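# Sort bronze bushings from turntable into crate

## Task

Transfer every bronze bushing from the turntable into the crate while all the steel bushings stay on the turntable. The crate must remain level and seated inside its corner guides. Everything must stay in place on its own at the end, with nothing relying on the robot to hold it there. Anything the robot is touching at the end must not settle downward by more than roughly a fingernail's width once released, or the task fails.

## Robot and tools

Robot: two FANUC CRX-5iA six-joint arms, left_arm and right_arm, each with a two-finger parallel gripper (50 mm maximum opening). Base of left_arm sits at (+0.005, +0.308, 0) m, turned slightly by quat_wxyz (+0.997, 0, 0, +0.076); base of right_arm at (+0.016, -0.481, 0) m, quat_wxyz (+0.999, 0, 0, -0.048).

Frame: one shared scene frame, origin on the table surface between the arms, +z up, +x pointing out across the table, +y toward left_arm. The arm names are labels, not image sides. Reported hand positions are in metres and may be off, more so when an arm is stretched far.

execute_actions(actions, pictures optional). actions holds zero or one item. An empty list only reports the current state. A motion item is {"rows": [...], "steps": n}: 1 to 15 rows, steps up to 15 (default 15), each step lasting 1/30 s; row k drives step k and the final row repeats for remaining steps. A wait item is {"steps": n} with n up to 300; it returns once n steps have elapsed since the previous result, and time spent composing your reply counts toward that. A refused call moves nothing.

Row layout: always 18 numbers, both arms in one list, left first. For each arm: six absolute joint target angles in radians (waist, shoulder, elbow, forearm roll, wrist pitch, wrist roll), then gripper position, force_limit, speed, each in [-1, 1]. These are targets, not offsets. Stated joint ranges: waist ±3.491, shoulder ±3.140, elbow -1.187 to 4.328, forearm roll ±3.316, wrist pitch ±3.140, wrist roll ±3.927. A target more than 0.010 rad beyond a range end, and farther out than the current angle, gets the call refused. True ends may differ by up to 0.010 rad; a target past the true end is clipped, and the result may print "joint sent to its limit" (possibly about an earlier action). No such message does not prove more room exists.

Gripper numbers (absolute settings): position +1 fully open, about -0.65 pads meet, -1 to grasp (closes until blocked). force_limit per pad: -1 about 20 N, 0 about 102 N, +1 about 185 N, actual grip up to ~17% higher. speed of gap change: -1 20 mm/s, 0 85 mm/s, +1 150 mm/s. To leave a gripper unchanged, repeat its current three numbers; a 0 is a real command. New force or speed only applies after the position number changes by at least 0.01; to loosen a grip, open first.

Gripper geometry: fingers extend along the gripper's +z axis and close along its x axis. The reported position is the point between the pads; fingertips reach 17.5 mm further. A flat block juts about 9 cm toward the gripper's -y and rotates with it. Turning only the last joint moves that point around a 25 mm circle.

Motion limits: joint target speeds at most 2.62 (waist, shoulder), 3.14 (elbow), 3.93 (wrist joints) rad/s, 0.5 s ramp-up, all joints of an arm synchronised. Targets stay within a lead of the measured angle: 0.805 rad waist/shoulder, 0.966 elbow, 1.21 wrist joints. If targets would place the gripper more than 70 mm from its measured spot, they are pulled back. Far moves therefore need several calls. Between calls arms keep heading to the last row sent, until they have nearly stopped or a step is HELD; after that only a new action moves them further.

Result lines: the state line gives each arm's end_effector_position and end_effector_quat_wxyz. Joint positions (rad) and Joint velocities (rad/s), one block per arm. "joint command not followed" means the clearance check altered joint targets on some steps; the rest of the row still applied. HELD marks steps whose row was partly or wholly not sent. object_status: 0 moving, 1 blocked while opening, 2 blocked while closing (a held object), 3 reached the requested spot or pads met (usually nothing held). Any new position number resets it to 0 until the fingers settle. Confirm a grasp by status 2. position_measured counts give opening ≈ (250 - counts) × 0.202 mm. Lost grips re-close automatically except when gripped at force_limit -1, where status stays 2 regardless; off-centre grips on immovable items weaken over time.

Faults: contact torque reaching a joint's load limit (152 N m for the three big joints, 38 N m for the wrist joints, held weight included) or any outside force of 150 N halts that arm for 10 s and drops the rest of the call. MOTOR HOT warns of heating while holding loads; ignoring it leads to an OVER-TEMPERATURE FAULT brake stop. Every stop is costly.

Avoid: arms colliding or pressing on each other, knocking anything off the table, dropping or slamming parts, hard pushes, tilting or shifting the crate. Occasional brief tugs on held parts or nudges on loose items may occur; recheck afterwards.

zoom_image(camera, region): camera is cam_low (896x504), cam_left_wrist or cam_right_wrist (504x504 fisheye). region [x0, y0, x1, y1] in pixels from the top-left, at most 504 by 504; returns a closer look at that camera's latest image. cam_low sits near (2.00, -0.31, 0.53) looking back at the robots; calibration matrices are provided and may be slightly off.

read_manual(section) only returns licence text. finished_scene(scene) ends the current scene (pass its number), is irreversible, and reports whether the task succeeded; the next task then appears.

Each tool is called by a JSON object that holds its "fn" and its "kwargs", one argument or row to a line.

## Session

{"fn": "execute_actions", "kwargs": {
  "actions": []
}}

Scene clock: 0.00 s of 7600.00 s.
left_arm: end_effector_position=(+0.1364, +0.3568, +0.1069) position_measured=3 object_status=3 end_effector_quat_wxyz=(-0.314, +0.643, +0.534, -0.451) | right_arm: end_effector_position=(+0.2335, -0.2792, +0.1584) position_measured=3 object_status=3 end_effector_quat_wxyz=(+0.485, -0.156, +0.718, -0.474)
Joint positions: left_arm=[ 0.28   0.422 -0.401 -0.334 -1.872 -0.514] | right_arm=[ 2.081  0.455 -0.817  0.603 -1.737 -0.414]
Joint velocities: left_arm=[-0.  0.  0. -0.  0. -0.] | right_arm=[ 0.    -0.    -0.001  0.     0.    -0.   ]
camera_calibration (this result's frames):
cam_left_wrist: T_world_to_cam=[[0.0744064, 0.963184, -0.25834, -0.330806], [0.65897, -0.241928, -0.712201, 0.071078], [-0.74848, -0.117246, -0.65271, 0.359822], [0, 0, 0, 1]] pos_world=[0.247096, 0.378011, 0.200021]
cam_right_wrist: T_world_to_cam=[[-0.490872, -0.699202, -0.51977, 0.00363607], [-0.0645391, 0.624136, -0.778646, 0.303532], [0.868838, -0.34867, -0.351496, -0.0948274], [0, 0, 0, 1]] pos_world=[0.103764, -0.219967, 0.204903]

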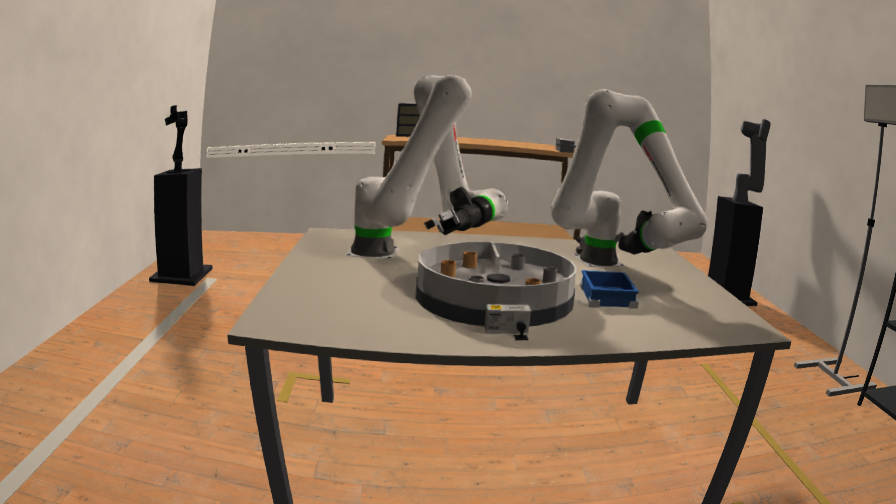

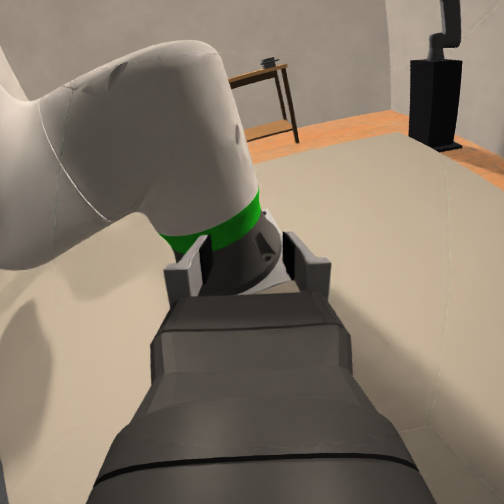

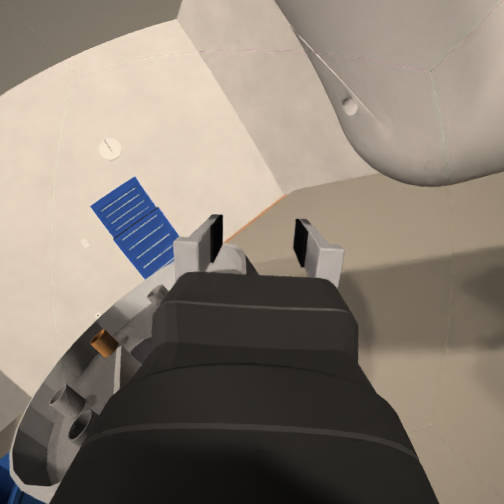

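{"fn": "execute_actions", "kwargs": {
  "actions": [
    {"rows":[[0.28,0.05,-0.105,-0.2,-1.872,0,1,-0.5,0,2.081,0.1,-0.5,0.603,-1.737,-0.414,1,0,0]]}
  ],
  "pictures": false
}}

{"fn": "execute_actions", "kwargs": {
  "actions": [
    {"steps":15}
  ],
  "pictures": false
}}

{"fn": "execute_actions", "kwargs": {
  "actions": [
    {"rows":[[0.28,0.05,-0.105,0,-1.417,1,1,-0.5,0,2.8,0.1,-0.5,0.603,-1.737,-0.414,1,0,0]]}
  ],
  "pictures": false
}}

{"fn": "execute_actions", "kwargs": {
  "actions": [
    {"steps":25}
  ]
}}

Scene clock: 9.07 s of 7600.00 s.
left_arm: end_effector_position=(+0.2618, +0.3643, +0.1937) position_measured=3 object_status=3 end_effector_quat_wxyz=(-0.238, +0.549, +0.778, -0.189) | right_arm: end_effector_position=(+0.1866, -0.1727, +0.2213) position_measured=3 object_status=3 end_effector_quat_wxyz=(+0.418, -0.072, +0.875, -0.234)
Joint positions: left_arm=[ 0.28   0.117 -0.159 -0.224 -1.872 -0.093] | right_arm=[ 2.081  0.13  -0.527  0.603 -1.737 -0.414]
Joint velocities: left_arm=[ 0.002 -0.714  0.569  0.256  0.     0.981] | right_arm=[ 0.002 -0.536  0.479  0.     0.001  0.   ]
Steps of this call (steps 1 to 257: nothing new was sent; steps 258 to 272: all 15 steps of this action). Readings (joint positions | what the end effector reports):
258: left_arm=[0.280 0.422 -0.401 -0.334 -1.872 -0.514] | right_arm=[2.081 0.455 -0.817 0.603 -1.737 -0.414] | left_arm position_measured=3 object_status=3 | right_arm position_measured=3 object_status=3
259: left_arm=[0.280 0.420 -0.400 -0.334 -1.872 -0.512] | right_arm=[2.081 0.453 -0.816 0.603 -1.737 -0.414] | left_arm position_measured=3 object_status=3 | right_arm position_measured=3 object_status=3
261: left_arm=[0.280 0.400 -0.383 -0.326 -1.872 -0.483] | right_arm=[2.081 0.432 -0.797 0.603 -1.737 -0.414] | left_arm position_measured=3 object_status=3 | right_arm position_measured=3 object_status=3
265: left_arm=[0.280 0.298 -0.302 -0.289 -1.872 -0.343] | right_arm=[2.081 0.325 -0.701 0.603 -1.737 -0.414] | left_arm position_measured=3 object_status=3 | right_arm position_measured=3 object_status=3
272: the state above

Scene clock: 9.57 s of 7600.00 s.
left_arm: end_effector_position=(+0.2834, +0.3631, +0.2251) position_measured=3 object_status=3 end_effector_quat_wxyz=(-0.205, +0.516, +0.820, -0.136) | right_arm: end_effector_position=(+0.1832, -0.1649, +0.2323) position_measured=3 object_status=3 end_effector_quat_wxyz=(+0.409, -0.064, +0.886, -0.210)
Joint positions: left_arm=[ 0.28   0.05  -0.105 -0.2   -1.872 -0.   ] | right_arm=[ 2.081  0.1   -0.5    0.603 -1.737 -0.414]
Joint velocities: left_arm=[ 0.    -0.001 -0.    -0.     0.    -0.   ] | right_arm=[-0.    -0.     0.001 -0.    -0.001  0.   ]
Steps of this call (steps 1 to 15: the robot went on to your last target). Readings (joint positions | what the end effector reports):
1: left_arm=[0.280 0.095 -0.140 -0.216 -1.872 -0.062] | right_arm=[2.081 0.115 -0.513 0.603 -1.737 -0.414] | left_arm position_measured=3 object_status=3 | right_arm position_measured=3 object_status=3
2: left_arm=[0.280 0.076 -0.125 -0.209 -1.872 -0.036] | right_arm=[2.081 0.105 -0.504 0.603 -1.737 -0.414] | left_arm position_measured=3 object_status=3 | right_arm position_measured=3 object_status=3
4: left_arm=[0.280 0.054 -0.108 -0.201 -1.872 -0.005] | right_arm=[2.081 0.100 -0.500 0.603 -1.737 -0.414] | left_arm position_measured=3 object_status=3 | right_arm position_measured=3 object_status=3
8: left_arm=[0.280 0.050 -0.105 -0.200 -1.872 -0.000] | right_arm=[2.081 0.100 -0.500 0.603 -1.737 -0.414] | left_arm position_measured=3 object_status=3 | right_arm position_measured=3 object_status=3
15: the state above

Scene clock: 10.07 s of 7600.00 s.
left_arm: end_effector_position=(+0.3904, +0.3536, +0.1985) position_measured=3 object_status=3 end_effector_quat_wxyz=(-0.089, +0.253, +0.963, -0.025) | right_arm: end_effector_position=(+0.0574, -0.1259, +0.2323) position_measured=3 object_status=3 end_effector_quat_wxyz=(+0.441, -0.226, +0.859, -0.131)
Joint positions: left_arm=[ 0.28   0.05  -0.105 -0.074 -1.586  0.63 ] | right_arm=[ 2.452  0.1   -0.5    0.603 -1.737 -0.414]
Joint velocities: left_arm=[ 0.     0.    -0.     0.35   0.797  1.753] | right_arm=[ 0.999  0.001  0.001  0.    -0.001 -0.   ]
Steps of this call (steps 1 to 15: all 15 steps of this action). Readings (joint positions | what the end effector reports):
1: left_arm=[0.280 0.050 -0.105 -0.200 -1.872 0.000] | right_arm=[2.081 0.100 -0.500 0.603 -1.737 -0.414] | left_arm position_measured=3 object_status=3 | right_arm position_measured=3 object_status=3
2: left_arm=[0.280 0.050 -0.105 -0.199 -1.871 0.003] | right_arm=[2.083 0.100 -0.500 0.603 -1.737 -0.414] | left_arm position_measured=3 object_status=3 | right_arm position_measured=3 object_status=3
4: left_arm=[0.280 0.050 -0.105 -0.193 -1.857 0.035] | right_arm=[2.104 0.100 -0.500 0.603 -1.737 -0.414] | left_arm position_measured=3 object_status=3 | right_arm position_measured=3 object_status=3
8: left_arm=[0.280 0.050 -0.105 -0.160 -1.780 0.202] | right_arm=[2.214 0.100 -0.500 0.603 -1.737 -0.414] | left_arm position_measured=3 object_status=3 | right_arm position_measured=3 object_status=3
15: the state above

Scene clock: 10.90 s of 7600.00 s.
left_arm: end_effector_position=(+0.4605, +0.3519, +0.2001) position_measured=3 object_status=3 end_effector_quat_wxyz=(-0.001, +0.069, +0.998, -0.000) | right_arm: end_effector_position=(-0.0664, -0.1332, +0.2324) position_measured=3 object_status=3 end_effector_quat_wxyz=(+0.457, -0.372, +0.806, -0.053)
Joint positions: left_arm=[ 0.28   0.05  -0.105 -0.    -1.417  1.   ] | right_arm=[ 2.8    0.1   -0.5    0.603 -1.737 -0.414]
Joint velocities: left_arm=[ 0.    -0.    -0.001  0.    -0.     0.   ] | right_arm=[-0.001 -0.    -0.001  0.    -0.    -0.   ]
Steps of this call (steps 1 to 25: the robot went on to your last target). Readings (joint positions | what the end effector reports):
1: left_arm=[0.280 0.050 -0.105 -0.062 -1.558 0.689] | right_arm=[2.485 0.100 -0.500 0.603 -1.737 -0.414] | left_arm position_measured=3 object_status=3 | right_arm position_measured=3 object_status=3
2: left_arm=[0.280 0.050 -0.105 -0.050 -1.532 0.748] | right_arm=[2.519 0.100 -0.500 0.603 -1.737 -0.414] | left_arm position_measured=3 object_status=3 | right_arm position_measured=3 object_status=3
4: left_arm=[0.280 0.050 -0.105 -0.028 -1.482 0.858] | right_arm=[2.587 0.100 -0.500 0.603 -1.737 -0.414] | left_arm position_measured=3 object_status=3 | right_arm position_measured=3 object_status=3
8: left_arm=[0.280 0.050 -0.105 -0.003 -1.424 0.986] | right_arm=[2.719 0.100 -0.500 0.603 -1.737 -0.414] | left_arm position_measured=3 object_status=3 | right_arm position_measured=3 object_status=3
25: the state above
camera_calibration (this result's frames):
cam_left_wrist: T_world_to_cam=[[-0.984317, 0.171528, 0.0412105, 0.380043], [0.175918, 0.936995, 0.301818, -0.472688], [0.0131561, 0.304334, -0.952475, 0.223585], [0, 0, 0, 1]] pos_world=[0.454296, 0.309673, 0.339963]
cam_right_wrist: T_world_to_cam=[[-0.289048, -0.671708, -0.682099, 0.0517043], [-0.781531, 0.577061, -0.237087, 0.071], [0.552866, 0.464552, -0.691759, 0.409026], [0, 0, 0, 1]] pos_world=[-0.155703, -0.196255, 0.335048]

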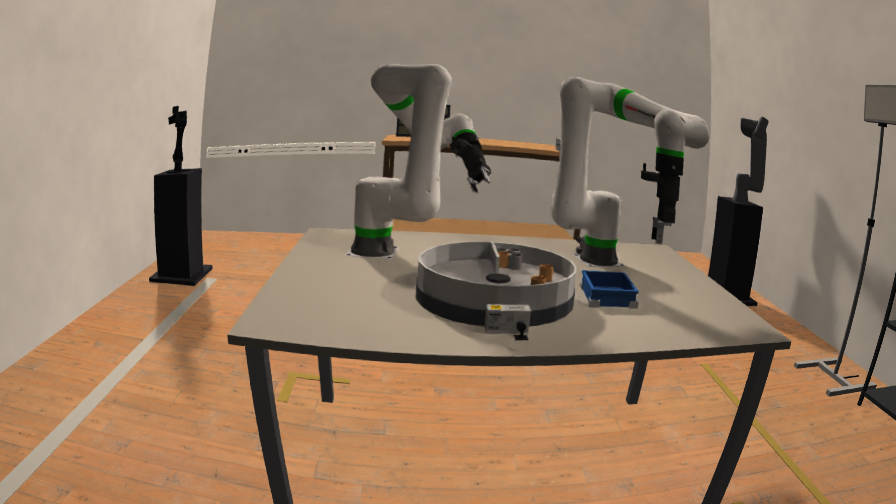

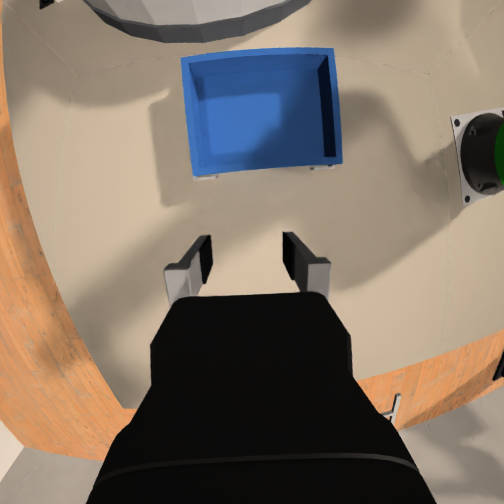

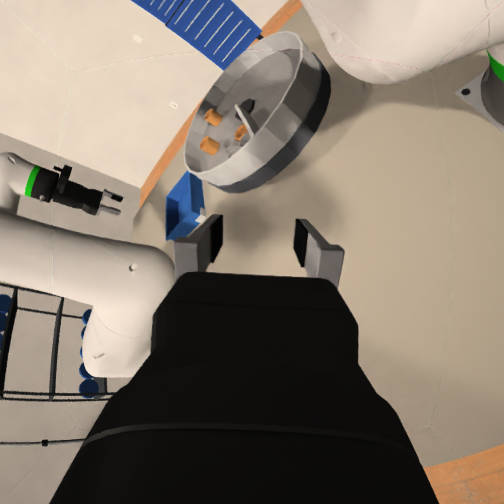

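Faster turntable. Moving to the overhead view, with the right arm further back.

{"fn": "execute_actions", "kwargs": {
  "actions": [
    {"rows":[[-0.72,0.049,-0.105,0,-1.417,2.139,1,-0.5,0,3.2,0.1,-0.5,0.603,-1.737,-0.414,1,0,0]]}
  ],
  "pictures": false
}}

{"fn": "execute_actions", "kwargs": {
  "actions": [
    {"steps":90}
  ]
}}

{"fn": "zoom_image", "kwargs": {
  "camera": "cam_left_wrist",
  "region": [130, 130, 350, 300]
}}

{"fn": "zoom_image", "kwargs": {
  "camera": "cam_low",
  "region": [460, 200, 580, 300]
}}

Scene clock: 16.07 s of 7600.00 s.
left_arm: end_effector_position=(+0.4603, +0.2019, +0.2003) position_measured=3 object_status=3 end_effector_quat_wxyz=(-0.000, +0.030, +1.000, -0.000) | right_arm: end_effector_position=(-0.1824, -0.1838, +0.2324) position_measured=3 object_status=3 end_effector_quat_wxyz=(+0.459, -0.509, +0.728, +0.029)
Joint positions: left_arm=[-0.044  0.05  -0.105  0.    -1.417  1.403] | right_arm=[ 3.156  0.1   -0.5    0.603 -1.737 -0.414]
Joint velocities: left_arm=[-0.839 -0.001  0.001 -0.001  0.     0.908] | right_arm=[ 0.653 -0.     0.001 -0.    -0.001  0.   ]
Steps of this call (steps 1 to 15: the robot went on to your last target; steps 16 to 140: nothing new was sent; steps 141 to 155: all 15 steps of this action). Readings (joint positions | what the end effector reports):
141: left_arm=[0.280 0.050 -0.105 0.000 -1.417 1.000] | right_arm=[2.800 0.100 -0.500 0.603 -1.737 -0.414] | left_arm position_measured=3 object_status=3 | right_arm position_measured=3 object_status=3
142: left_arm=[0.278 0.050 -0.105 0.000 -1.417 1.003] | right_arm=[2.802 0.100 -0.500 0.603 -1.737 -0.414] | left_arm position_measured=3 object_status=3 | right_arm position_measured=3 object_status=3
144: left_arm=[0.257 0.050 -0.105 -0.000 -1.417 1.033] | right_arm=[2.823 0.100 -0.500 0.603 -1.737 -0.414] | left_arm position_measured=3 object_status=3 | right_arm position_measured=3 object_status=3
148: left_arm=[0.154 0.050 -0.105 0.000 -1.417 1.174] | right_arm=[2.933 0.100 -0.500 0.603 -1.737 -0.414] | left_arm position_measured=3 object_status=3 | right_arm position_measured=3 object_status=3
155: the state above

Scene clock: 19.07 s of 7600.00 s.
left_arm: end_effector_position=(+0.3108, -0.0656, +0.2005) position_measured=3 object_status=3 end_effector_quat_wxyz=(-0.000, -0.000, +1.000, +0.000) | right_arm: end_effector_position=(-0.1953, -0.1929, +0.2324) position_measured=3 object_status=3 end_effector_quat_wxyz=(+0.458, -0.524, +0.717, +0.039)
Joint positions: left_arm=[-0.72   0.049 -0.105  0.    -1.417  2.139] | right_arm=[ 3.2    0.1   -0.5    0.603 -1.737 -0.414]
Joint velocities: left_arm=[ 0.  0. -0. -0.  0.  0.] | right_arm=[ 0.     0.001  0.001 -0.     0.    -0.   ]
Steps of this call (steps 1 to 45: the robot went on to your last target; steps 46 to 90: nothing new was sent). Readings (joint positions | what the end effector reports):
1: left_arm=[-0.073 0.050 -0.105 0.000 -1.417 1.434] | right_arm=[3.175 0.100 -0.500 0.603 -1.737 -0.414] | left_arm position_measured=3 object_status=3 | right_arm position_measured=3 object_status=3
2: left_arm=[-0.101 0.050 -0.105 0.000 -1.417 1.465] | right_arm=[3.189 0.100 -0.500 0.603 -1.737 -0.414] | left_arm position_measured=3 object_status=3 | right_arm position_measured=3 object_status=3
4: left_arm=[-0.158 0.050 -0.105 0.000 -1.417 1.526] | right_arm=[3.199 0.100 -0.500 0.603 -1.737 -0.414] | left_arm position_measured=3 object_status=3 | right_arm position_measured=3 object_status=3
8: left_arm=[-0.271 0.049 -0.105 0.000 -1.417 1.650] | right_arm=[3.200 0.100 -0.500 0.603 -1.737 -0.414] | left_arm position_measured=3 object_status=3 | right_arm position_measured=3 object_status=3
90: the state above
All arms were judged still, so your last target was given up. Only a new action makes them travel on or press farther. Fingers that are still opening or closing keep moving.
camera_calibration (this result's frames):
cam_left_wrist: T_world_to_cam=[[-0.998622, 0.0334786, 0.0404042, 0.299834], [0.0441597, 0.952117, 0.302528, -0.0134801], [-0.0283414, 0.303895, -0.952284, 0.365845], [0, 0, 0, 1]] pos_world=[0.310385, -0.108382, 0.340352]
cam_right_wrist: T_world_to_cam=[[-0.0045923, -0.73122, -0.682126, 0.018467], [-0.944549, 0.227144, -0.237133, -0.0946513], [0.328337, 0.643213, -0.691717, 0.498599], [0, 0, 0, 1]] pos_world=[-0.253027, -0.285702, 0.335041]

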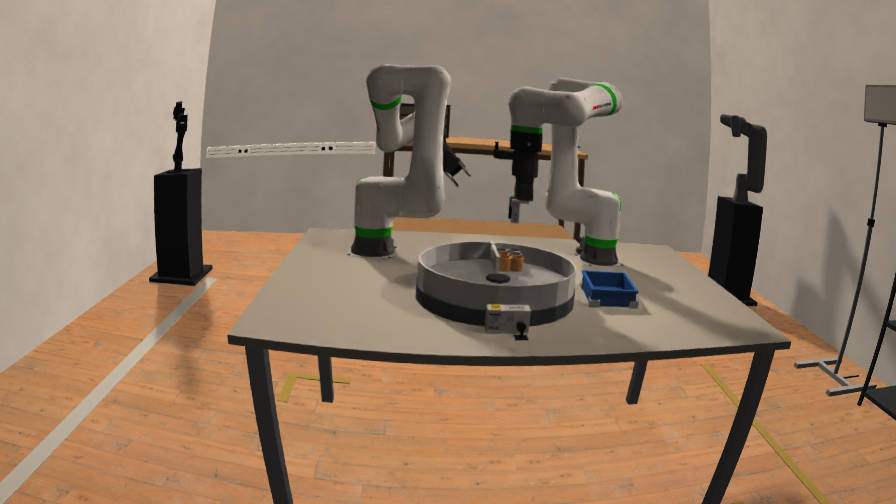

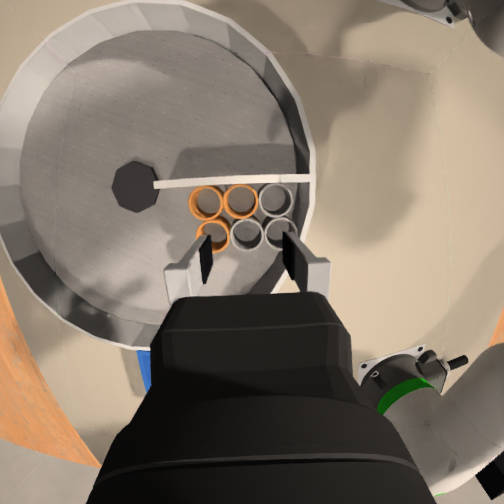

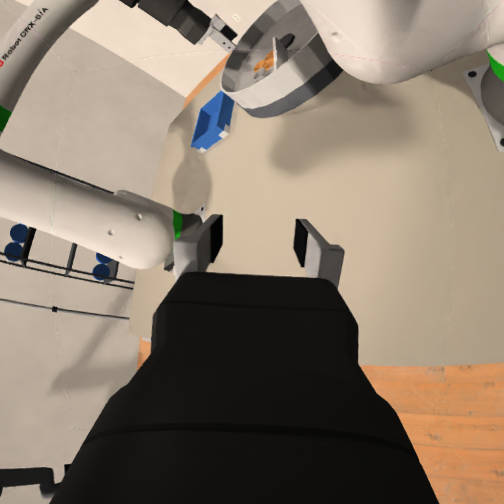

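Region (130, 130, 350, 300) of cam_left_wrist's 504x504 image, scaled by 2.291, with more detail than that image has; it fills the top 389 rows of this view, and the rest is white.

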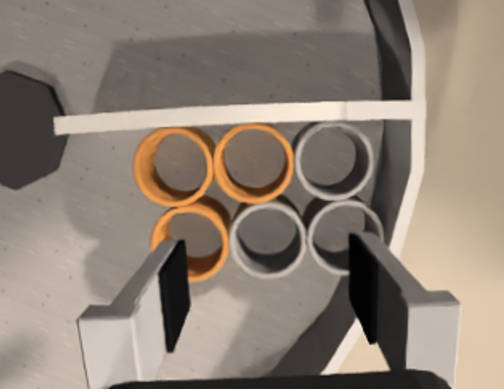

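Region (460, 200, 580, 300) of cam_low's 896x504 image, scaled by 4.200, with more detail than that image has.

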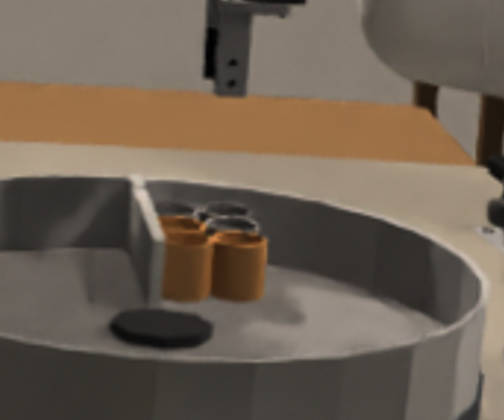

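{"fn": "execute_actions", "kwargs": {
  "actions": [
    {"rows":[[-0.6494,0.1705,-0.1759,0,-1.2244,2.0682,-0.12,-0.5,0,3.2,0.1,-0.5,0.603,-1.737,-0.414,1,0,0]]}
  ],
  "pictures": false
}}

{"fn": "execute_actions", "kwargs": {
  "actions": [
    {"steps":10}
  ]
}}

{"fn": "zoom_image", "kwargs": {
  "camera": "cam_left_wrist",
  "region": [170, 130, 390, 306]
}}

{"fn": "zoom_image", "kwargs": {
  "camera": "cam_low",
  "region": [470, 210, 560, 285]
}}

Scene clock: 31.20 s of 7600.00 s.
left_arm: end_effector_position=(+0.3602, -0.0570, +0.1152) position_measured=171 object_status=0 end_effector_quat_wxyz=(+0.000, -0.000, +1.000, +0.000) | right_arm: end_effector_position=(-0.1953, -0.1929, +0.2324) position_measured=3 object_status=3 end_effector_quat_wxyz=(+0.458, -0.524, +0.717, +0.039)
Joint positions: left_arm=[-0.649  0.17  -0.176 -0.    -1.225  2.068] | right_arm=[ 3.2    0.1   -0.5    0.603 -1.737 -0.414]
Joint velocities: left_arm=[ 0.     0.    -0.    -0.     0.001 -0.   ] | right_arm=[ 0.001 -0.     0.    -0.     0.    -0.   ]
Steps of this call (steps 1 to 349: nothing new was sent; steps 350 to 364: all 15 steps of this action). Readings (joint positions | what the end effector reports):
350: left_arm=[-0.720 0.049 -0.105 -0.000 -1.417 2.139] | right_arm=[3.200 0.100 -0.500 0.603 -1.737 -0.414] | left_arm position_measured=7 object_status=0 | right_arm position_measured=3 object_status=3
351: left_arm=[-0.719 0.051 -0.106 0.000 -1.415 2.139] | right_arm=[3.200 0.100 -0.500 0.603 -1.737 -0.414] | left_arm position_measured=21 object_status=0 | right_arm position_measured=3 object_status=3
353: left_arm=[-0.708 0.071 -0.117 -0.000 -1.383 2.127] | right_arm=[3.200 0.100 -0.500 0.603 -1.737 -0.414] | left_arm position_measured=49 object_status=0 | right_arm position_measured=3 object_status=3
357: left_arm=[-0.664 0.146 -0.161 -0.000 -1.265 2.083] | right_arm=[3.200 0.100 -0.500 0.603 -1.737 -0.414] | left_arm position_measured=105 object_status=0 | right_arm position_measured=3 object_status=3
364: the state above

Scene clock: 31.53 s of 7600.00 s.
left_arm: end_effector_position=(+0.3602, -0.0570, +0.1151) position_measured=171 object_status=3 end_effector_quat_wxyz=(+0.000, -0.000, +1.000, +0.000) | right_arm: end_effector_position=(-0.1953, -0.1929, +0.2324) position_measured=3 object_status=3 end_effector_quat_wxyz=(+0.458, -0.524, +0.717, +0.039)
Joint positions: left_arm=[-0.649  0.17  -0.176 -0.    -1.224  2.068] | right_arm=[ 3.2    0.1   -0.5    0.603 -1.737 -0.414]
Joint velocities: left_arm=[ 0.     0.    -0.001  0.    -0.     0.   ] | right_arm=[-0.001  0.001  0.001 -0.     0.     0.   ]
Steps of this call (steps 1 to 10: the robot went on to your last target). Readings (joint positions | what the end effector reports):
1: left_arm=[-0.649 0.170 -0.176 -0.000 -1.224 2.068] | right_arm=[3.200 0.100 -0.500 0.603 -1.737 -0.414] | left_arm position_measured=171 object_status=0 | right_arm position_measured=3 object_status=3
2: left_arm=[-0.649 0.170 -0.176 -0.000 -1.224 2.068] | right_arm=[3.200 0.100 -0.500 0.603 -1.737 -0.414] | left_arm position_measured=171 object_status=0 | right_arm position_measured=3 object_status=3
4: left_arm=[-0.649 0.170 -0.176 -0.000 -1.224 2.068] | right_arm=[3.200 0.100 -0.500 0.603 -1.737 -0.414] | left_arm position_measured=171 object_status=3 | right_arm position_measured=3 object_status=3
8: left_arm=[-0.649 0.170 -0.176 -0.000 -1.224 2.068] | right_arm=[3.200 0.100 -0.500 0.603 -1.737 -0.414] | left_arm position_measured=171 object_status=3 | right_arm position_measured=3 object_status=3
10: the state above
camera_calibration (this result's frames):
cam_left_wrist: T_world_to_cam=[[-0.998623, 0.0337728, 0.0401372, 0.352411], [0.0443609, 0.952087, 0.302592, 0.00195355], [-0.0279947, 0.303956, -0.952275, 0.283106], [0, 0, 0, 1]] pos_world=[0.359765, -0.0998136, 0.254859]
cam_right_wrist: T_world_to_cam=[[-0.00459237, -0.73122, -0.682126, 0.018467], [-0.944549, 0.227144, -0.237133, -0.0946513], [0.328337, 0.643213, -0.691717, 0.498599], [0, 0, 0, 1]] pos_world=[-0.253027, -0.285702, 0.335041]

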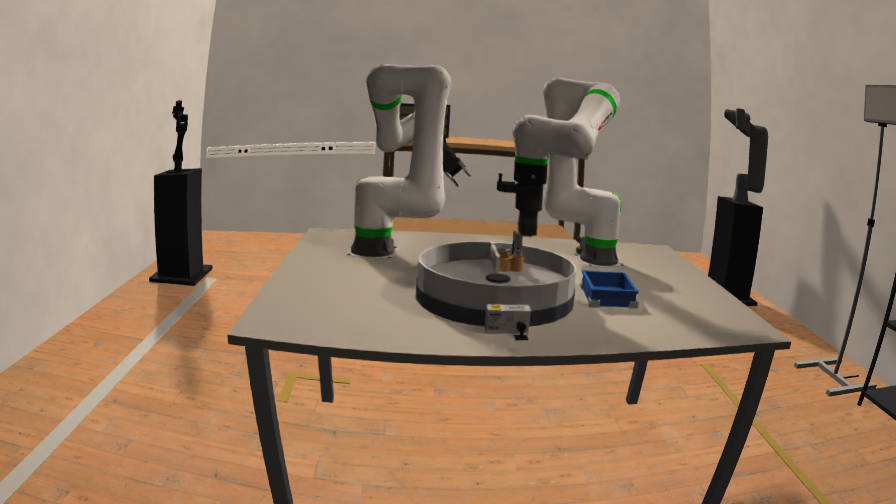

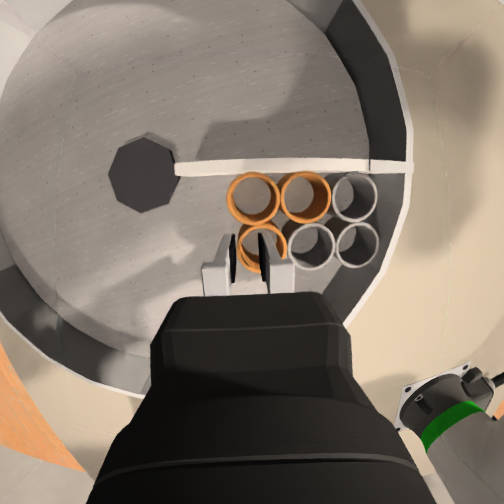

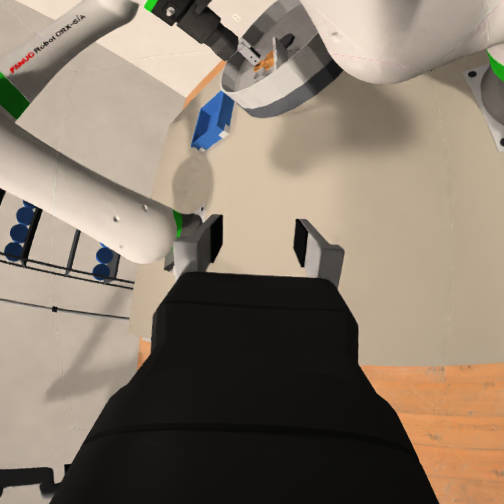

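Region (170, 130, 390, 306) of cam_left_wrist's 504x504 image, scaled by 2.291, with more detail than that image has; it fills the top 403 rows of this view, and the rest is white.

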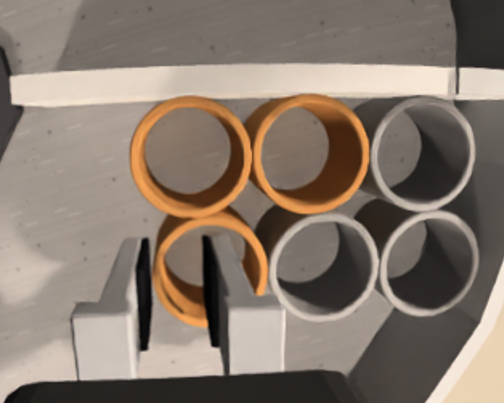

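Region (470, 210, 560, 285) of cam_low's 896x504 image, scaled by 5.600, with more detail than that image has.

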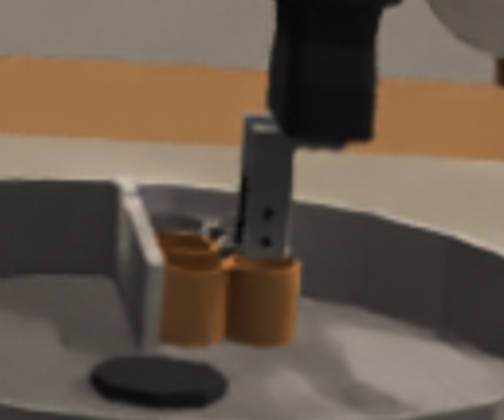

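{"fn": "execute_actions", "kwargs": {
  "actions": [
    {"rows":[[-0.6407,0.1735,-0.1724,0,-1.2249,2.0595,-0.12,-0.5,0,3.2,0.1,-0.5,0.603,-1.737,-0.414,1,0,0]],"steps":8}
  ],
  "pictures": false
}}

{"fn": "execute_actions", "kwargs": {
  "actions": [
    {"rows":[[-0.6407,0.187,-0.1937,0,-1.1901,2.0595,-0.12,-0.5,0,3.2,0.1,-0.5,0.603,-1.737,-0.414,1,0,0]],"steps":12}
  ]
}}

{"fn": "zoom_image", "kwargs": {
  "camera": "cam_left_wrist",
  "region": [170, 130, 390, 306]
}}

Scene clock: 39.63 s of 7600.00 s.
left_arm: end_effector_position=(+0.3643, -0.0546, +0.1150) position_measured=171 object_status=3 end_effector_quat_wxyz=(+0.000, -0.000, +1.000, -0.000) | right_arm: end_effector_position=(-0.1953, -0.1929, +0.2324) position_measured=3 object_status=3 end_effector_quat_wxyz=(+0.458, -0.524, +0.717, +0.039)
Joint positions: left_arm=[-0.641  0.173 -0.173  0.    -1.224  2.06 ] | right_arm=[ 3.2    0.1   -0.5    0.603 -1.737 -0.414]
Joint velocities: left_arm=[ 0.     0.     0.002 -0.001  0.    -0.001] | right_arm=[-0.     0.     0.    -0.     0.001  0.   ]
Steps of this call (steps 1 to 15: the robot went on to your last target; steps 16 to 235: nothing new was sent; steps 236 to 243: all 8 steps of this action). Readings (joint positions | what the end effector reports):
236: left_arm=[-0.649 0.171 -0.176 0.000 -1.224 2.068] | right_arm=[3.200 0.100 -0.500 0.603 -1.737 -0.414] | left_arm position_measured=171 object_status=3 | right_arm position_measured=3 object_status=3
237: left_arm=[-0.647 0.171 -0.175 0.000 -1.224 2.066] | right_arm=[3.200 0.100 -0.500 0.603 -1.737 -0.414] | left_arm position_measured=171 object_status=3 | right_arm position_measured=3 object_status=3
239: left_arm=[-0.641 0.173 -0.173 0.000 -1.224 2.060] | right_arm=[3.200 0.100 -0.500 0.603 -1.737 -0.414] | left_arm position_measured=171 object_status=3 | right_arm position_measured=3 object_status=3
243: the state above

Scene clock: 40.03 s of 7600.00 s.
left_arm: end_effector_position=(+0.3644, -0.0547, +0.1001) position_measured=171 object_status=3 end_effector_quat_wxyz=(-0.000, -0.000, +1.000, -0.000) | right_arm: end_effector_position=(-0.1953, -0.1929, +0.2324) position_measured=3 object_status=3 end_effector_quat_wxyz=(+0.458, -0.524, +0.717, +0.039)
Joint positions: left_arm=[-0.641  0.187 -0.194  0.    -1.19   2.06 ] | right_arm=[ 3.2    0.1   -0.5    0.603 -1.737 -0.414]
Joint velocities: left_arm=[-0.    -0.    -0.001 -0.001  0.     0.   ] | right_arm=[-0.001  0.     0.002  0.     0.     0.   ]
Steps of this call (steps 1 to 12: all 12 steps of this action). Readings (joint positions | what the end effector reports):
1: left_arm=[-0.641 0.174 -0.173 0.000 -1.224 2.060] | right_arm=[3.200 0.100 -0.500 0.603 -1.737 -0.414] | left_arm position_measured=171 object_status=3 | right_arm position_measured=3 object_status=3
2: left_arm=[-0.641 0.175 -0.174 0.000 -1.222 2.060] | right_arm=[3.200 0.100 -0.500 0.603 -1.737 -0.414] | left_arm position_measured=171 object_status=3 | right_arm position_measured=3 object_status=3
4: left_arm=[-0.641 0.184 -0.188 0.000 -1.199 2.060] | right_arm=[3.200 0.100 -0.500 0.603 -1.737 -0.414] | left_arm position_measured=171 object_status=3 | right_arm position_measured=3 object_status=3
8: left_arm=[-0.641 0.187 -0.194 0.000 -1.190 2.060] | right_arm=[3.200 0.100 -0.500 0.603 -1.737 -0.414] | left_arm position_measured=171 object_status=3 | right_arm position_measured=3 object_status=3
12: the state above
camera_calibration (this result's frames):
cam_left_wrist: T_world_to_cam=[[-0.998623, 0.0336388, 0.0402513, 0.3571], [0.0442612, 0.952164, 0.302365, 0.00409899], [-0.0281547, 0.30373, -0.952342, 0.268332], [0, 0, 0, 1]] pos_world=[0.363982, -0.0974158, 0.239931]
cam_right_wrist: T_world_to_cam=[[-0.00459239, -0.73122, -0.682126, 0.0184669], [-0.944549, 0.227144, -0.237133, -0.0946514], [0.328337, 0.643213, -0.691717, 0.498599], [0, 0, 0, 1]] pos_world=[-0.253027, -0.285702, 0.335041]

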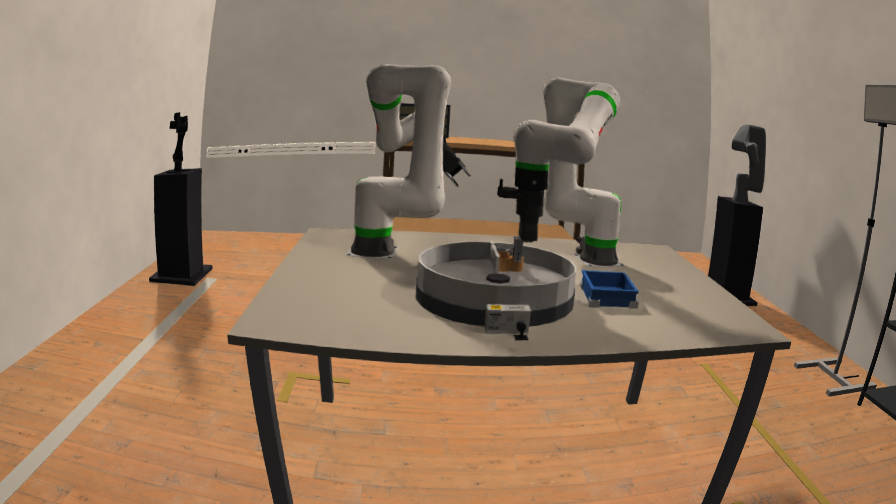

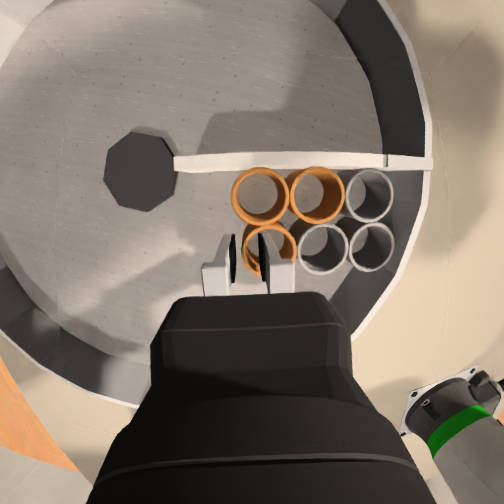

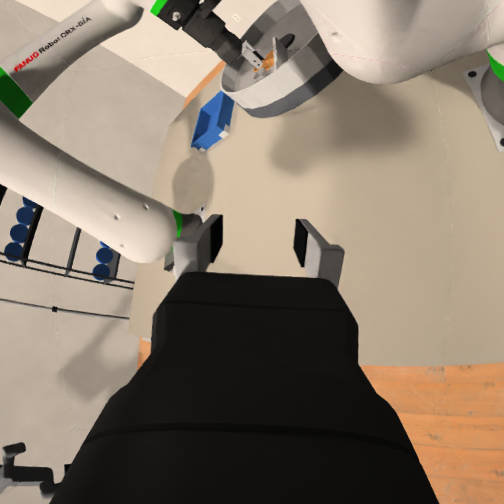

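Region (170, 130, 390, 306) of cam_left_wrist's 504x504 image, scaled by 2.291, with more detail than that image has; it fills the top 403 rows of this view, and the rest is white.

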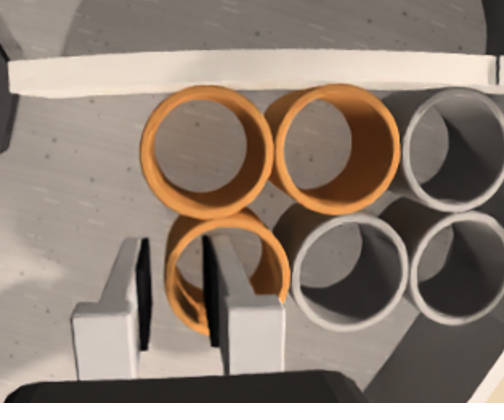

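{"fn": "execute_actions", "kwargs": {
  "actions": [
    {"rows":[[-0.6407,0.201,-0.2149,0,-1.1549,2.0595,-0.12,-0.5,0,3.2,0.1,-0.5,0.603,-1.737,-0.414,1,0,0]],"steps":10}
  ],
  "pictures": false
}}

{"fn": "execute_actions", "kwargs": {
  "actions": [
    {"rows":[[-0.6407,0.201,-0.2149,0,-1.1549,2.0595,-1,-0.5,-0.5,3.2,0.1,-0.5,0.603,-1.737,-0.414,1,0,0]]}
  ],
  "pictures": false
}}

{"fn": "execute_actions", "kwargs": {
  "actions": [
    {"rows":[[-0.6407,0.1356,-0.0829,0,-1.3523,2.0595,-1,-0.5,-0.5,3.2,0.1,-0.5,0.603,-1.737,-0.414,1,0,0]]}
  ],
  "pictures": false
}}

{"fn": "execute_actions", "kwargs": {
  "actions": [
    {"rows":[[-0.02,-0.0095,-0.237,0,-1.3433,1.4388,-1,-0.5,-0.5,3.2,0.1,-0.5,0.603,-1.737,-0.414,1,0,0]]}
  ],
  "pictures": false
}}

{"fn": "execute_actions", "kwargs": {
  "actions": [
    {"steps":20}
  ]
}}

Scene clock: 51.60 s of 7600.00 s.
left_arm: end_effector_position=(+0.3642, -0.0545, +0.0851) position_measured=171 object_status=3 end_effector_quat_wxyz=(+0.000, -0.000, +1.000, +0.000) | right_arm: end_effector_position=(-0.1953, -0.1929, +0.2324) position_measured=3 object_status=3 end_effector_quat_wxyz=(+0.458, -0.524, +0.717, +0.039)
Joint positions: left_arm=[-0.641  0.201 -0.215 -0.    -1.155  2.059] | right_arm=[ 3.2    0.1   -0.5    0.603 -1.737 -0.414]
Joint velocities: left_arm=[ 0.     0.    -0.    -0.     0.     0.001] | right_arm=[ 0.001 -0.     0.001  0.    -0.001 -0.   ]
Steps of this call (steps 1 to 15: the robot went on to your last target; steps 16 to 337: nothing new was sent; steps 338 to 347: all 10 steps of this action). Readings (joint positions | what the end effector reports):
338: left_arm=[-0.641 0.187 -0.194 -0.000 -1.190 2.060] | right_arm=[3.200 0.100 -0.500 0.603 -1.737 -0.414] | left_arm position_measured=171 object_status=3 | right_arm position_measured=3 object_status=3
339: left_arm=[-0.641 0.188 -0.196 -0.000 -1.187 2.059] | right_arm=[3.200 0.100 -0.500 0.603 -1.737 -0.414] | left_arm position_measured=171 object_status=3 | right_arm position_measured=3 object_status=3
341: left_arm=[-0.641 0.197 -0.210 -0.000 -1.164 2.059] | right_arm=[3.200 0.100 -0.500 0.603 -1.737 -0.414] | left_arm position_measured=171 object_status=3 | right_arm position_measured=3 object_status=3
345: left_arm=[-0.641 0.201 -0.215 -0.000 -1.155 2.059] | right_arm=[3.200 0.100 -0.500 0.603 -1.737 -0.414] | left_arm position_measured=171 object_status=3 | right_arm position_measured=3 object_status=3
347: the state above

Scene clock: 52.10 s of 7600.00 s.
left_arm: end_effector_position=(+0.3642, -0.0543, +0.0849) position_measured=218 object_status=2 end_effector_quat_wxyz=(+0.000, -0.000, +1.000, +0.000) | right_arm: end_effector_position=(-0.1953, -0.1929, +0.2324) position_measured=3 object_status=3 end_effector_quat_wxyz=(+0.458, -0.524, +0.717, +0.039)
Joint positions: left_arm=[-0.641  0.201 -0.215 -0.001 -1.155  2.059] | right_arm=[ 3.2    0.1   -0.5    0.603 -1.737 -0.414]
Joint velocities: left_arm=[ 0.    -0.     0.001  0.003  0.    -0.   ] | right_arm=[ 0.001 -0.     0.    -0.    -0.     0.   ]
Steps of this call (steps 1 to 15: all 15 steps of this action). Readings (joint positions | what the end effector reports):
1: left_arm=[-0.641 0.201 -0.215 -0.000 -1.155 2.059] | right_arm=[3.200 0.100 -0.500 0.603 -1.737 -0.414] | left_arm position_measured=173 object_status=0 | right_arm position_measured=3 object_status=3
2: left_arm=[-0.641 0.201 -0.215 -0.000 -1.155 2.059] | right_arm=[3.200 0.100 -0.500 0.603 -1.737 -0.414] | left_arm position_measured=182 object_status=0 | right_arm position_measured=3 object_status=3
4: left_arm=[-0.641 0.201 -0.215 -0.000 -1.155 2.059] | right_arm=[3.200 0.100 -0.500 0.603 -1.737 -0.414] | left_arm position_measured=199 object_status=0 | right_arm position_measured=3 object_status=3
8: left_arm=[-0.641 0.201 -0.215 -0.001 -1.155 2.059] | right_arm=[3.200 0.100 -0.500 0.603 -1.737 -0.414] | left_arm position_measured=218 object_status=0 | right_arm position_measured=3 object_status=3
15: the state above

Scene clock: 52.60 s of 7600.00 s.
left_arm: end_effector_position=(+0.3641, -0.0546, +0.1700) position_measured=218 object_status=2 end_effector_quat_wxyz=(-0.000, -0.000, +1.000, -0.000) | right_arm: end_effector_position=(-0.1953, -0.1929, +0.2324) position_measured=3 object_status=3 end_effector_quat_wxyz=(+0.458, -0.524, +0.717, +0.039)
Joint positions: left_arm=[-0.641  0.136 -0.083  0.    -1.352  2.059] | right_arm=[ 3.2    0.1   -0.5    0.603 -1.737 -0.414]
Joint velocities: left_arm=[-0.     0.     0.001 -0.001 -0.001 -0.   ] | right_arm=[-0.001  0.001  0.002  0.    -0.     0.   ]
Steps of this call (steps 1 to 15: all 15 steps of this action). Readings (joint positions | what the end effector reports):
1: left_arm=[-0.641 0.201 -0.215 -0.000 -1.155 2.059] | right_arm=[3.200 0.100 -0.500 0.603 -1.737 -0.414] | left_arm position_measured=218 object_status=2 | right_arm position_measured=3 object_status=3
2: left_arm=[-0.641 0.200 -0.213 -0.000 -1.157 2.059] | right_arm=[3.200 0.100 -0.500 0.603 -1.737 -0.414] | left_arm position_measured=218 object_status=2 | right_arm position_measured=3 object_status=3
4: left_arm=[-0.641 0.190 -0.192 0.000 -1.189 2.059] | right_arm=[3.200 0.100 -0.500 0.603 -1.737 -0.414] | left_arm position_measured=218 object_status=2 | right_arm position_measured=3 object_status=3
8: left_arm=[-0.641 0.147 -0.107 0.001 -1.316 2.059] | right_arm=[3.200 0.100 -0.500 0.603 -1.737 -0.414] | left_arm position_measured=218 object_status=2 | right_arm position_measured=3 object_status=3
15: the state above

Scene clock: 53.10 s of 7600.00 s.
left_arm: end_effector_position=(+0.4219, +0.0839, +0.1705) position_measured=218 object_status=2 end_effector_quat_wxyz=(-0.001, -0.000, +1.000, +0.000) | right_arm: end_effector_position=(-0.1953, -0.1929, +0.2324) position_measured=3 object_status=3 end_effector_quat_wxyz=(+0.458, -0.524, +0.717, +0.039)
Joint positions: left_arm=[-0.313  0.059 -0.165  0.    -1.348  1.732] | right_arm=[ 3.2    0.1   -0.5    0.603 -1.737 -0.414]
Joint velocities: left_arm=[ 0.865 -0.202 -0.21  -0.     0.012 -0.858] | right_arm=[ 0.001  0.     0.001  0.    -0.     0.   ]
Steps of this call (steps 1 to 15: all 15 steps of this action). Readings (joint positions | what the end effector reports):
1: left_arm=[-0.641 0.136 -0.083 0.000 -1.352 2.059] | right_arm=[3.200 0.100 -0.500 0.603 -1.737 -0.414] | left_arm position_measured=218 object_status=2 | right_arm position_measured=3 object_status=3
2: left_arm=[-0.639 0.135 -0.084 0.000 -1.352 2.057] | right_arm=[3.200 0.100 -0.500 0.603 -1.737 -0.414] | left_arm position_measured=218 object_status=2 | right_arm position_measured=3 object_status=3
4: left_arm=[-0.618 0.130 -0.090 0.000 -1.352 2.036] | right_arm=[3.200 0.100 -0.500 0.603 -1.737 -0.414] | left_arm position_measured=218 object_status=2 | right_arm position_measured=3 object_status=3
8: left_arm=[-0.515 0.106 -0.116 0.000 -1.350 1.933] | right_arm=[3.200 0.100 -0.500 0.603 -1.737 -0.414] | left_arm position_measured=218 object_status=2 | right_arm position_measured=3 object_status=3
15: the state above

Scene clock: 53.77 s of 7600.00 s.
left_arm: end_effector_position=(+0.4340, +0.2092, +0.1700) position_measured=218 object_status=2 end_effector_quat_wxyz=(+0.000, -0.000, +1.000, +0.000) | right_arm: end_effector_position=(-0.1953, -0.1929, +0.2324) position_measured=3 object_status=3 end_effector_quat_wxyz=(+0.458, -0.524, +0.717, +0.039)
Joint positions: left_arm=[-0.02  -0.01  -0.237 -0.    -1.343  1.439] | right_arm=[ 3.2    0.1   -0.5    0.603 -1.737 -0.414]
Joint velocities: left_arm=[ 0.    -0.006  0.    -0.    -0.     0.   ] | right_arm=[ 0.001 -0.     0.001  0.    -0.    -0.001]
Steps of this call (steps 1 to 20: the robot went on to your last target). Readings (joint positions | what the end effector reports):
1: left_arm=[-0.284 0.052 -0.173 0.000 -1.347 1.703] | right_arm=[3.200 0.100 -0.500 0.603 -1.737 -0.414] | left_arm position_measured=218 object_status=2 | right_arm position_measured=3 object_status=3
2: left_arm=[-0.255 0.045 -0.180 0.000 -1.347 1.673] | right_arm=[3.200 0.100 -0.500 0.603 -1.737 -0.414] | left_arm position_measured=218 object_status=2 | right_arm position_measured=3 object_status=3
4: left_arm=[-0.195 0.032 -0.194 0.000 -1.346 1.614] | right_arm=[3.200 0.100 -0.500 0.603 -1.737 -0.414] | left_arm position_measured=218 object_status=2 | right_arm position_measured=3 object_status=3
8: left_arm=[-0.080 0.004 -0.222 -0.000 -1.344 1.499] | right_arm=[3.200 0.100 -0.500 0.603 -1.737 -0.414] | left_arm position_measured=218 object_status=2 | right_arm position_measured=3 object_status=3
20: the state above
camera_calibration (this result's frames):
cam_left_wrist: T_world_to_cam=[[-0.998621, 0.0337068, 0.0402417, 0.4149], [0.0443325, 0.952059, 0.302685, -0.271431], [-0.02811, 0.304051, -0.952241, 0.256555], [0, 0, 0, 1]] pos_world=[0.433573, 0.166427, 0.309764]
cam_right_wrist: T_world_to_cam=[[-0.00459238, -0.73122, -0.682126, 0.018467], [-0.94455, 0.227144, -0.237133, -0.0946515], [0.328337, 0.643213, -0.691717, 0.498599], [0, 0, 0, 1]] pos_world=[-0.253027, -0.285702, 0.335041]

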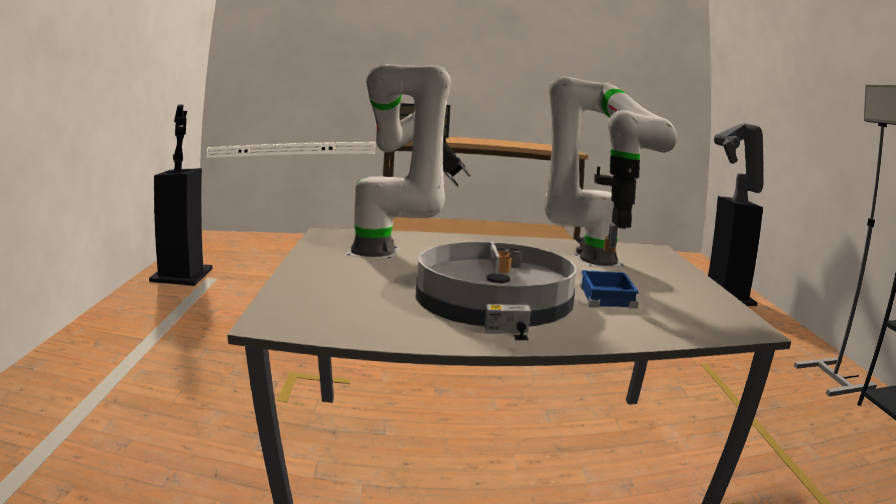

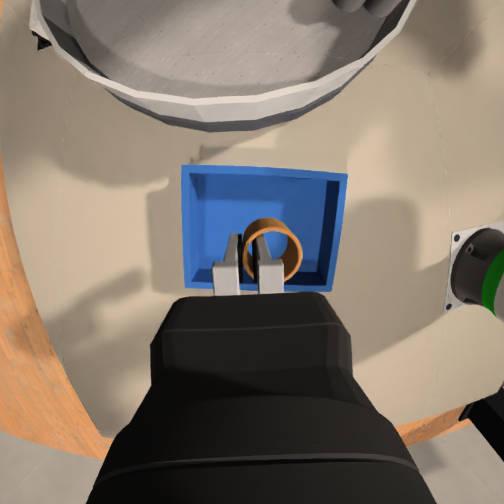

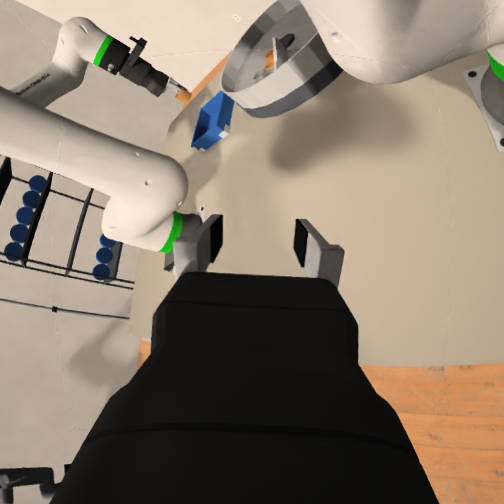

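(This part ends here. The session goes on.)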